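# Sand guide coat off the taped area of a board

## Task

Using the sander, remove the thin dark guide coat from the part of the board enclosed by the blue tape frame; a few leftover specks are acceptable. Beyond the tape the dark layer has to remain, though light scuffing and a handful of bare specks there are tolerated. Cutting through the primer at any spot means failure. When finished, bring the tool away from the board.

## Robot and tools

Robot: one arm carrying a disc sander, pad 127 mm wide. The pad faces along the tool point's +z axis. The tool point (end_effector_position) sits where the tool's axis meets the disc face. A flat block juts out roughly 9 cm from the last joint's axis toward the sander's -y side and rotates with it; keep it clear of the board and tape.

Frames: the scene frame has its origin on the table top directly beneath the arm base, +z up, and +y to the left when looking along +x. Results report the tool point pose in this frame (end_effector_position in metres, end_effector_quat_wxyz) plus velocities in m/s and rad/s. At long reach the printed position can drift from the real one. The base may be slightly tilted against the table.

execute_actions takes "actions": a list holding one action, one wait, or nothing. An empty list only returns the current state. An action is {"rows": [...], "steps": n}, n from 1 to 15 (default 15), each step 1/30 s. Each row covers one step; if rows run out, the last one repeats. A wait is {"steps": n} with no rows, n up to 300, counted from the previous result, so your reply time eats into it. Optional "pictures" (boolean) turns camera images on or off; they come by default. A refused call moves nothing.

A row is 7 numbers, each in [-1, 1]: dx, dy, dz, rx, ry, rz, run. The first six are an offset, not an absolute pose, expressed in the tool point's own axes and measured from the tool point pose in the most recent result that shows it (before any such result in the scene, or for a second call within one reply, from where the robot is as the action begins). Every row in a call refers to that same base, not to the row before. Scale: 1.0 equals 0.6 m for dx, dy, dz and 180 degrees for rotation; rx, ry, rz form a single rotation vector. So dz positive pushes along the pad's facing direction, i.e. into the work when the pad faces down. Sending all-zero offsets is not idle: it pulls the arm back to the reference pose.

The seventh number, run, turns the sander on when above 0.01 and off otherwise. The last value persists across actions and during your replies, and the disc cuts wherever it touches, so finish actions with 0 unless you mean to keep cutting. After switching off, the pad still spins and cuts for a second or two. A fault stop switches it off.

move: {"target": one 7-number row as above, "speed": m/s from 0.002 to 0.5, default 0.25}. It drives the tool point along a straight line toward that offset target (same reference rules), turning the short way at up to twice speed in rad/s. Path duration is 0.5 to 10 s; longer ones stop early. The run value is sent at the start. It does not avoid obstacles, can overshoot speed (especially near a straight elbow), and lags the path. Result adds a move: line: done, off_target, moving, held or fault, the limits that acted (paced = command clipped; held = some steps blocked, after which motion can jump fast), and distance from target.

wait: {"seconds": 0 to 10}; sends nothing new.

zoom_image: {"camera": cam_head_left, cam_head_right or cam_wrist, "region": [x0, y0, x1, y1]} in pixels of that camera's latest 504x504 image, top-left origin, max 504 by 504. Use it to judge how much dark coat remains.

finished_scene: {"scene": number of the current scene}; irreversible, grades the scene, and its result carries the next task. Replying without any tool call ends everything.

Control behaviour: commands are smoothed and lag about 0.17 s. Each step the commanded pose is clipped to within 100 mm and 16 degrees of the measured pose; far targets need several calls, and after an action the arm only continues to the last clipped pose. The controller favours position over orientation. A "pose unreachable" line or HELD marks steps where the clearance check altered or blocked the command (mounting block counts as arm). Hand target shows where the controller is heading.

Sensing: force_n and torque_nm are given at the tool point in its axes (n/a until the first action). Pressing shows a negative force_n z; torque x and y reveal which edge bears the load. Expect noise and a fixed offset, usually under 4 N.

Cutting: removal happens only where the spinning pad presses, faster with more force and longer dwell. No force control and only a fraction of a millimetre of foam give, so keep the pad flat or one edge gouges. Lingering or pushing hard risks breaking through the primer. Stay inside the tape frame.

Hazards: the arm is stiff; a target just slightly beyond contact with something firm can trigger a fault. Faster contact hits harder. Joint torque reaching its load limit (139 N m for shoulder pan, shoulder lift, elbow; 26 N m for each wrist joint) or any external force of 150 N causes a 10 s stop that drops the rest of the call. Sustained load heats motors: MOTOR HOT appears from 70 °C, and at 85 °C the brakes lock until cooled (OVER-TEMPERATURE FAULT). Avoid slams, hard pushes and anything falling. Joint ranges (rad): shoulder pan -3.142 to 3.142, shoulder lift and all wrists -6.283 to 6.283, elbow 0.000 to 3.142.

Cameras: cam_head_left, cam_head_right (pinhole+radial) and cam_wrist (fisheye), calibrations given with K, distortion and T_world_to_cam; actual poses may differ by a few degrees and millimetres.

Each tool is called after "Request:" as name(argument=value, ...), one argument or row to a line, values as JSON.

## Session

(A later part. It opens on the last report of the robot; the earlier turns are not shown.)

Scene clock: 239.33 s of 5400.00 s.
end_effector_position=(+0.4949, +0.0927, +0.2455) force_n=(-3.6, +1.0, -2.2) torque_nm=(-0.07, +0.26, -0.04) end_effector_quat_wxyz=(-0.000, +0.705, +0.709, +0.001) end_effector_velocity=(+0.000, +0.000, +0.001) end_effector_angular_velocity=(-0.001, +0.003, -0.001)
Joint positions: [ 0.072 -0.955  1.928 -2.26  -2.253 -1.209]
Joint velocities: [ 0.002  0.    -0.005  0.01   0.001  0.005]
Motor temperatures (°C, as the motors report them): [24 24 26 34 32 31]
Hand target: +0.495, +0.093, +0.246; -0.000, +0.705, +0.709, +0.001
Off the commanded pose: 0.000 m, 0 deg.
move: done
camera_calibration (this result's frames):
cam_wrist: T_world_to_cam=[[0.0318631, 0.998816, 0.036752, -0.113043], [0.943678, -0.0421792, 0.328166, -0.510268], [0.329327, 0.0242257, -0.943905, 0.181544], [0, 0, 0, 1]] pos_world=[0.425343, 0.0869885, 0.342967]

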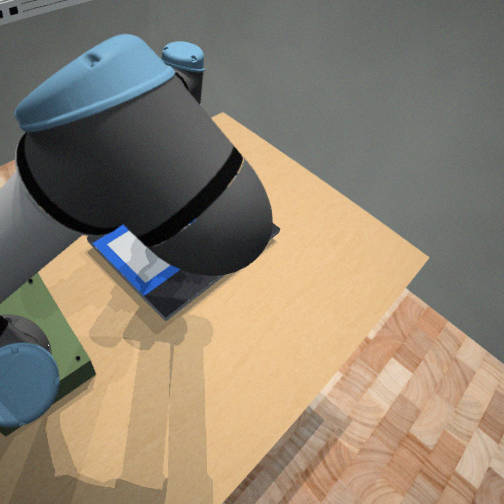

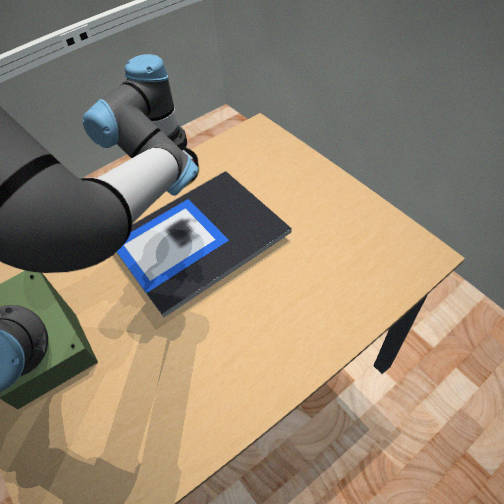

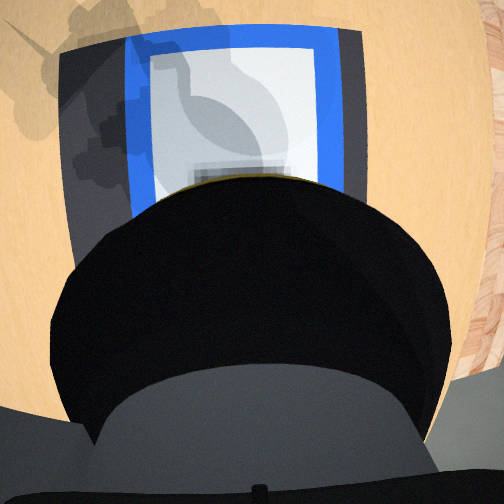

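Request:
move(
  target=[-0.03567, 0.0088, 0.33075, -0.00538, -0.00029, 0, 0],
  speed=0.25,
)

Request:
execute_actions(
  actions=[
    {"steps": 10},
  ],
)

Scene clock: 300.70 s of 5400.00 s.
end_effector_position=(+0.5001, +0.0715, +0.0469) force_n=(-2.6, +0.5, -2.8) torque_nm=(-0.04, +0.12, +0.05) end_effector_quat_wxyz=(+0.006, +0.705, +0.709, +0.006) end_effector_velocity=(+0.001, -0.000, -0.002) end_effector_angular_velocity=(+0.001, -0.004, +0.000)
Joint positions: [-0.204 -0.633  2.059 -2.968 -2.301 -1.582]
Joint velocities: [-0.003  0.006 -0.002 -0.011  0.001 -0.008]
Motor temperatures (°C, as the motors report them): [24 24 26 34 32 31]
Hand target: +0.500, +0.071, +0.047; +0.006, +0.705, +0.709, +0.006
Off the commanded pose: 0.000 m, 0 deg.
move: done
camera_calibration (this result's frames):
cam_wrist: T_world_to_cam=[[0.0313979, 0.998871, 0.0356537, -0.0844428], [0.938135, -0.0417583, 0.343743, -0.448913], [0.344844, 0.0226552, -0.938387, -0.0150398], [0, 0, 0, 1]] pos_world=[0.428979, 0.0659423, 0.143209]

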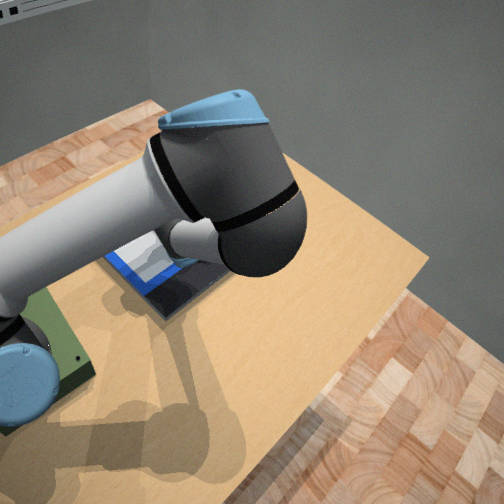

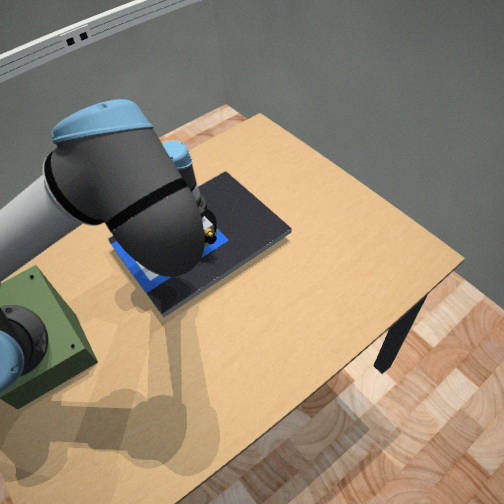

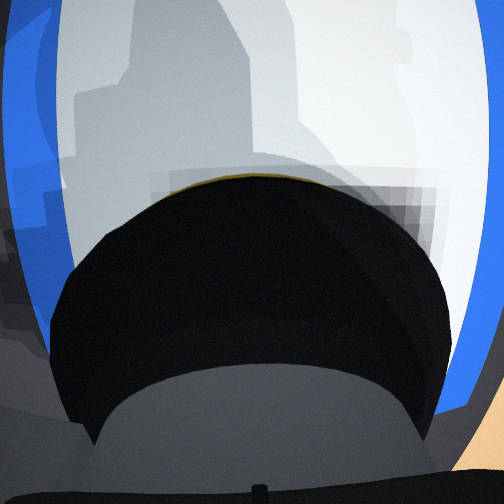

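Scene clock: 301.03 s of 5400.00 s.
end_effector_position=(+0.5002, +0.0715, +0.0467) force_n=(-0.8, +0.8, -2.2) torque_nm=(-0.09, -0.01, +0.07) end_effector_quat_wxyz=(+0.006, +0.705, +0.709, +0.006) end_effector_velocity=(-0.000, -0.000, +0.000) end_effector_angular_velocity=(+0.000, -0.001, -0.001)
Joint positions: [-0.205 -0.633  2.059 -2.969 -2.301 -1.582]
Joint velocities: [-0.    -0.     0.001 -0.002  0.     0.   ]
Motor temperatures (°C, as the motors report them): [24 24 26 34 32 31]
Hand target: +0.500, +0.071, +0.047; +0.006, +0.705, +0.709, +0.006
Off the commanded pose: 0.000 m, 0 deg.
Steps of this call (steps 1 to 10: nothing new was sent). Readings (end_effector_position | what the end effector reports):
1: (+0.5002, +0.0715, +0.0469) | force_n=(-2.7, +1.0, -0.5) torque_nm=(-0.11, +0.13, -0.08)
2: (+0.5002, +0.0715, +0.0468) | force_n=(-5.7, +2.6, +0.3) torque_nm=(+0.18, +0.44, -0.08)
4: (+0.5002, +0.0715, +0.0468) | force_n=(-0.8, -1.6, -2.3) torque_nm=(-0.43, +0.11, -0.07)
8: (+0.5002, +0.0715, +0.0467) | force_n=(-0.9, +0.4, +0.5) torque_nm=(-0.07, -0.07, +0.10)
10: the state above
camera_calibration (this result's frames):
cam_wrist: T_world_to_cam=[[0.0313713, 0.998868, 0.0357534, -0.08443], [0.938026, -0.0417749, 0.344038, -0.448886], [0.345142, 0.0227447, -0.938275, -0.0154019], [0, 0, 0, 1]] pos_world=[0.429031, 0.0659326, 0.143001]

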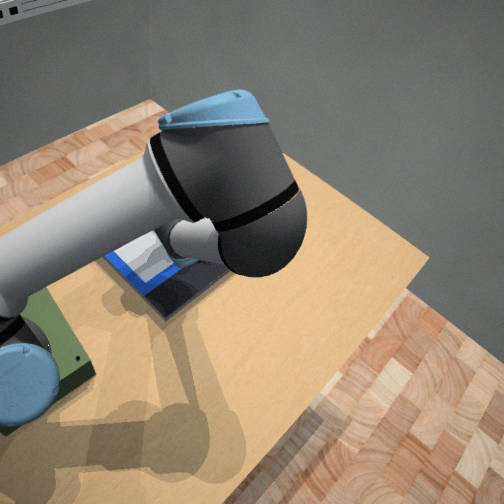

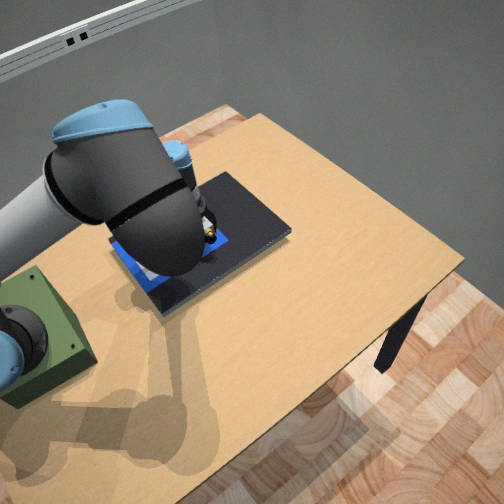

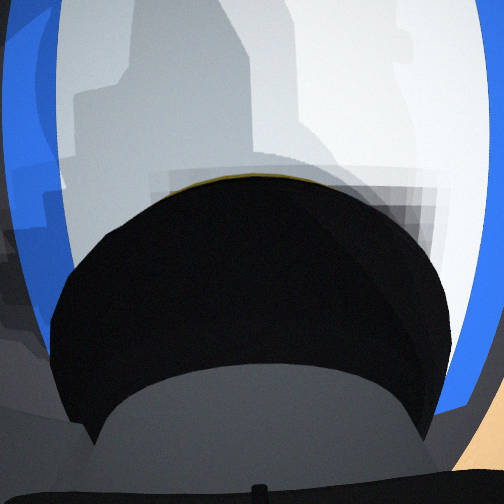

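Request:
zoom_image(
  camera="cam_wrist",
  region=[120, 130, 480, 280],
)

Region (120, 130, 480, 280) of cam_wrist's 504x504 image, scaled by 1.400, with more detail than that image has; it fills the top 210 rows of this view, and the rest is white.

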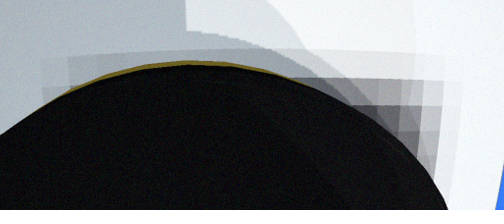

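Request:
execute_actions(
  actions=[
    {"rows": [[0.0002,-0.001,0.0006,0,0.0001,0,1],[0.0004,-0.002,0.0013,0,0.00022,0,1],[0.00067,-0.0033,0.002,0,0.00022,0,1],[0.00067,-0.0033,0.0027,0,0.00022,0,1],[0.00067,-0.0033,0.0034,0,0.00022,0,1],[0.00067,-0.0033,0.004,0,0.00022,0,1],[0.00067,-0.0033,0.0046,0,0.00022,0,1],[0.00067,-0.0033,0.0051,0,0.00022,0,1]], "steps": 15},
  ],
  pictures=false,
)

Request:
execute_actions(
  actions=[
    {"steps": 14},
  ],
  pictures=true,
)

Request:
execute_actions(
  actions=[
    {"rows": [[0.0013,0,0,0,0,0,1],[0.0053,0,0.00001,0,0,0,1],[0.012,0,0.00002,0,0,0,1],[0.0213,0,0.00003,0,0,0,1],[0.0333,0,0.00004,0,0,0,1],[0.0453,0,0.00005,0,0,0,1],[0.0547,0,0.00006,0,0,0,1],[0.0613,0,0.00007,0,0,0,1],[0.0653,0,0.00008,0,0,0,1],[0.06667,0,0.00008,0,0,0,1]], "steps": 15},
  ],
  pictures=false,
)

Request:
execute_actions(
  actions=[
    {"steps": 16},
  ],
  pictures=true,
)

Request:
move(
  target=[-0.031, 0.0007, -0.336, 0, 0, 0, 0],
  speed=0.25,
)

Scene clock: 316.57 s of 5400.00 s.
end_effector_position=(+0.4984, +0.0718, +0.0438) force_n=(+0.5, +3.3, -28.6) torque_nm=(+0.48, -0.34, -0.33) end_effector_quat_wxyz=(+0.006, +0.705, +0.709, +0.006) end_effector_velocity=(-0.000, -0.000, -0.001) end_effector_angular_velocity=(+0.000, -0.001, -0.001)
Joint positions: [-0.208 -0.627  2.064 -2.982 -2.3   -1.587]
Joint velocities: [-0.002  0.003  0.001 -0.007 -0.    -0.002]
Motor temperatures (°C, as the motors report them): [24 24 26 34 32 31]
Hand target: +0.498, +0.072, +0.044; +0.006, +0.705, +0.709, +0.006
Off the commanded pose: 0.000 m, 0 deg.
Steps of this call (steps 1 to 451: nothing new was sent; steps 452 to 466: all 15 steps of this action). Readings (end_effector_position | what the end effector reports):
452: (+0.5002, +0.0715, +0.0467) | force_n=(-1.0, +1.9, -1.5) torque_nm=(+0.15, +0.06, -0.68)
453: (+0.5003, +0.0715, +0.0467) | force_n=(-3.1, +1.1, -0.1) torque_nm=(-0.12, +0.29, -0.36)
455: (+0.4997, +0.0716, +0.0463) | force_n=(-1.8, +0.5, +1.9) torque_nm=(-0.01, +0.06, -0.35)
459: (+0.4987, +0.0718, +0.0449) | force_n=(-2.1, -0.2, -2.4) torque_nm=(-0.24, +0.15, -0.19)
466: the state above

Scene clock: 317.03 s of 5400.00 s.
end_effector_position=(+0.4983, +0.0719, +0.0436) force_n=(+1.0, +3.7, -32.4) torque_nm=(+0.30, -0.53, -0.08) end_effector_quat_wxyz=(+0.006, +0.705, +0.709, +0.006) end_effector_velocity=(-0.001, +0.001, -0.001) end_effector_angular_velocity=(+0.000, +0.003, +0.002)
Joint positions: [-0.208 -0.627  2.064 -2.983 -2.3   -1.587]
Joint velocities: [-0.     0.001  0.001  0.002  0.     0.   ]
Motor temperatures (°C, as the motors report them): [24 24 26 34 32 31]
Hand target: +0.498, +0.072, +0.044; +0.006, +0.705, +0.709, +0.006
Off the commanded pose: 0.000 m, 0 deg.
Steps of this call (steps 1 to 14: nothing new was sent). Readings (end_effector_position | what the end effector reports):
1: (+0.4984, +0.0718, +0.0438) | force_n=(-1.4, +0.3, -26.4) torque_nm=(-0.06, +0.05, +0.00)
2: (+0.4984, +0.0719, +0.0438) | force_n=(-5.3, -2.4, -32.6) torque_nm=(+0.61, +0.67, -0.14)
4: (+0.4984, +0.0719, +0.0437) | force_n=(-0.2, +4.4, -29.4) torque_nm=(+0.58, -0.23, -0.15)
8: (+0.4983, +0.0719, +0.0437) | force_n=(-0.3, +4.4, -30.9) torque_nm=(+0.45, -0.23, -0.08)
14: the state above
camera_calibration (this result's frames):
cam_wrist: T_world_to_cam=[[0.0313889, 0.998842, 0.0364528, -0.0846868], [0.938013, -0.0420332, 0.344042, -0.445986], [0.345176, 0.0233941, -0.938246, -0.017707], [0, 0, 0, 1]] pos_world=[0.427111, 0.0662567, 0.139911]

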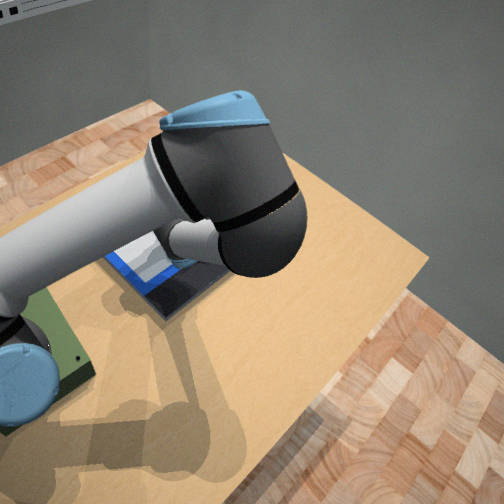

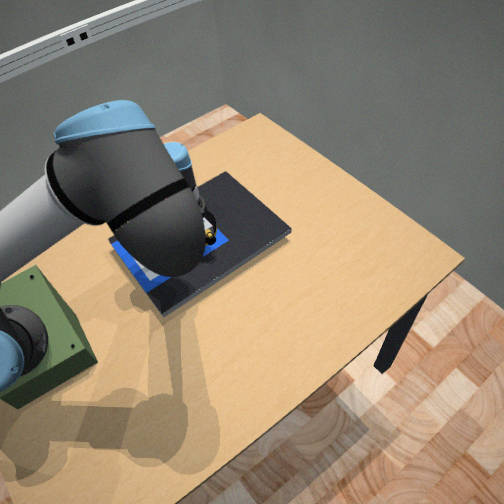

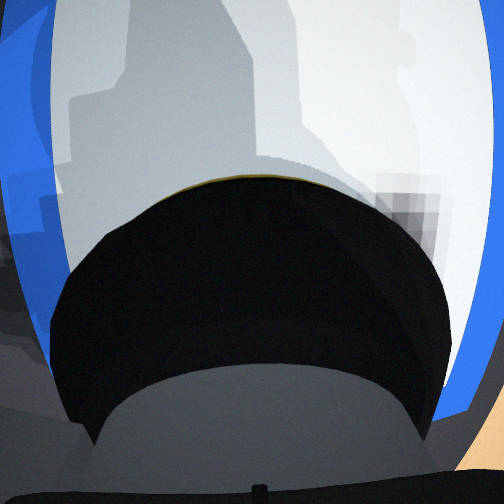

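Scene clock: 317.53 s of 5400.00 s.
end_effector_position=(+0.4979, +0.1097, +0.0437) force_n=(+1.9, +3.9, -34.0) torque_nm=(+0.39, -0.45, -0.17) end_effector_quat_wxyz=(+0.006, +0.705, +0.709, +0.007) end_effector_velocity=(+0.001, +0.024, -0.000) end_effector_angular_velocity=(-0.001, +0.003, -0.003)
Joint positions: [-0.152 -0.572  2.024 -2.949 -2.297 -1.512]
Joint velocities: [ 0.036  0.036 -0.033  0.033  0.002  0.053]
Motor temperatures (°C, as the motors report them): [24 24 26 34 32 31]
Hand target: +0.498, +0.112, +0.044; +0.006, +0.705, +0.709, +0.006
Off the commanded pose: 0.002 m, 0 deg.
Steps of this call (steps 1 to 15: all 15 steps of this action). Readings (end_effector_position | what the end effector reports):
1: (+0.4983, +0.0719, +0.0436) | force_n=(-6.8, -3.3, -36.1) torque_nm=(+0.03, +0.83, -0.15)
2: (+0.4982, +0.0721, +0.0436) | force_n=(-5.8, -2.7, -41.9) torque_nm=(+0.80, +0.42, -0.15)
4: (+0.4980, +0.0743, +0.0436) | force_n=(-8.2, -0.9, -37.4) torque_nm=(+0.32, +0.82, +0.05)
8: (+0.4978, +0.0900, +0.0437) | force_n=(-1.5, +0.8, -38.5) torque_nm=(+1.05, -0.24, -0.13)
15: the state above

Scene clock: 318.07 s of 5400.00 s.
end_effector_position=(+0.4981, +0.1119, +0.0437) force_n=(-5.9, +0.2, -35.6) torque_nm=(+0.50, +0.81, -0.14) end_effector_quat_wxyz=(+0.006, +0.705, +0.709, +0.006) end_effector_velocity=(+0.001, -0.000, +0.000) end_effector_angular_velocity=(+0.000, -0.001, -0.002)
Joint positions: [-0.149 -0.568  2.021 -2.946 -2.297 -1.508]
Joint velocities: [ 0.    -0.001 -0.    -0.001 -0.     0.   ]
Motor temperatures (°C, as the motors report them): [24 24 26 34 32 31]
Hand target: +0.498, +0.112, +0.044; +0.006, +0.705, +0.709, +0.006
Off the commanded pose: 0.000 m, 0 deg.
Steps of this call (steps 1 to 16: nothing new was sent). Readings (end_effector_position | what the end effector reports):
1: (+0.4980, +0.1104, +0.0437) | force_n=(-3.7, +0.5, -36.6) torque_nm=(+0.70, +0.40, -0.08)
2: (+0.4980, +0.1108, +0.0437) | force_n=(-2.6, -1.3, -43.0) torque_nm=(+1.00, +0.04, -0.04)
4: (+0.4981, +0.1114, +0.0437) | force_n=(-6.8, +0.6, -34.3) torque_nm=(+0.51, +0.73, -0.15)
8: (+0.4981, +0.1118, +0.0437) | force_n=(-3.8, -1.9, -41.2) torque_nm=(+0.97, +0.17, -0.05)
16: the state above
camera_calibration (this result's frames):
cam_wrist: T_world_to_cam=[[0.031336, 0.998837, 0.036641, -0.124664], [0.937983, -0.0420505, 0.344122, -0.444107], [0.345263, 0.0235851, -0.93821, -0.0186197], [0, 0, 0, 1]] pos_world=[0.4269, 0.106283, 0.139926]

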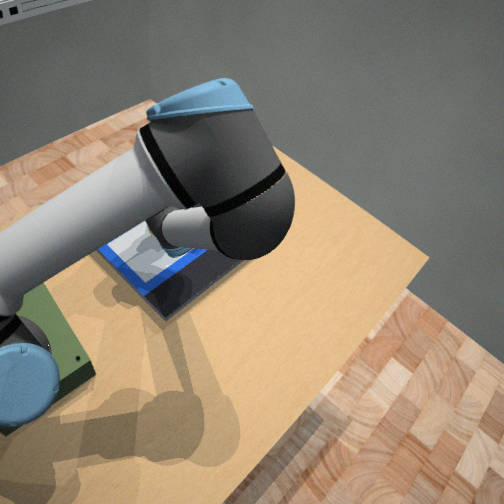

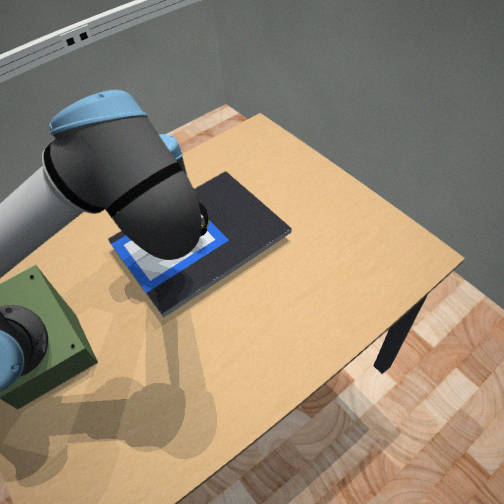

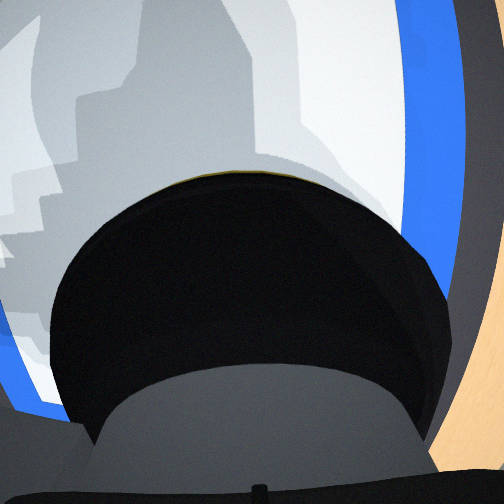

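Scene clock: 319.70 s of 5400.00 s.
end_effector_position=(+0.4952, +0.0931, +0.2454) force_n=(-0.1, +2.1, -1.3) torque_nm=(+0.10, -0.11, -0.03) end_effector_quat_wxyz=(+0.006, +0.705, +0.709, +0.007) end_effector_velocity=(-0.000, +0.000, +0.001) end_effector_angular_velocity=(-0.001, +0.003, +0.000)
Joint positions: [ 0.074 -0.955  1.939 -2.289 -2.258 -1.22 ]
Joint velocities: [ 0.002 -0.001 -0.004  0.01   0.001  0.005]
Motor temperatures (°C, as the motors report them): [24 24 26 34 32 31]
Hand target: +0.495, +0.093, +0.246; +0.006, +0.705, +0.709, +0.007
Off the commanded pose: 0.000 m, 0 deg.
move: done
camera_calibration (this result's frames):
cam_wrist: T_world_to_cam=[[0.0312043, 0.998819, 0.0372433, -0.113275], [0.937911, -0.0421398, 0.344307, -0.51161], [0.34547, 0.024187, -0.938118, 0.171864], [0, 0, 0, 1]] pos_world=[0.424006, 0.0874255, 0.341599]

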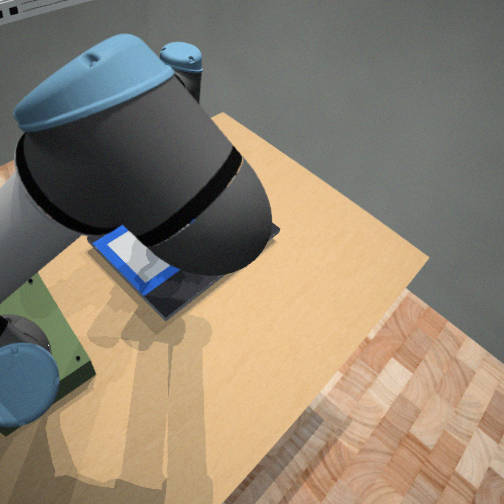

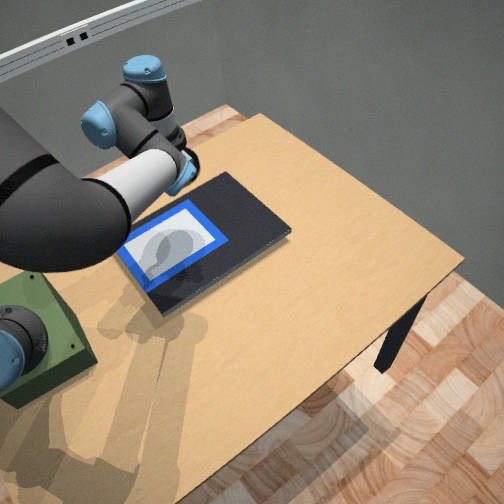

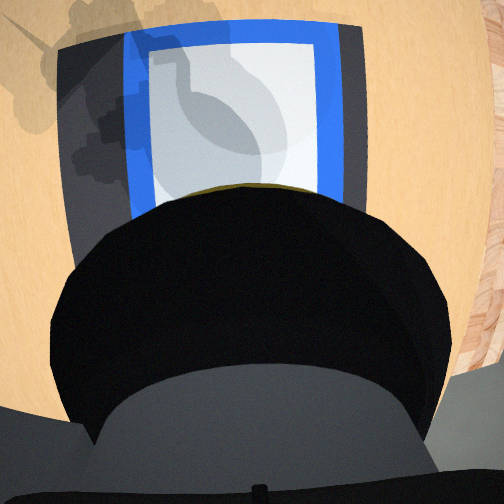

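Request:
zoom_image(
  camera="cam_head_right",
  region=[105, 180, 250, 300],
)

Region (105, 180, 250, 300) of cam_head_right's 504x504 image, scaled by 3.476, with more detail than that image has; it fills the top 417 rows of this view, and the rest is white.

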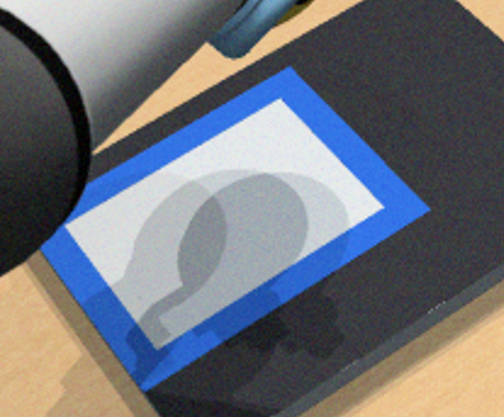

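The area inside the tape is now fully cleared; the grey shapes in the image are only shadows. Outside the tape is untouched, and the tool is lifted clear with the sander off.

Request:
finished_scene(
  scene=2,
)

The scene is finished: the task was done.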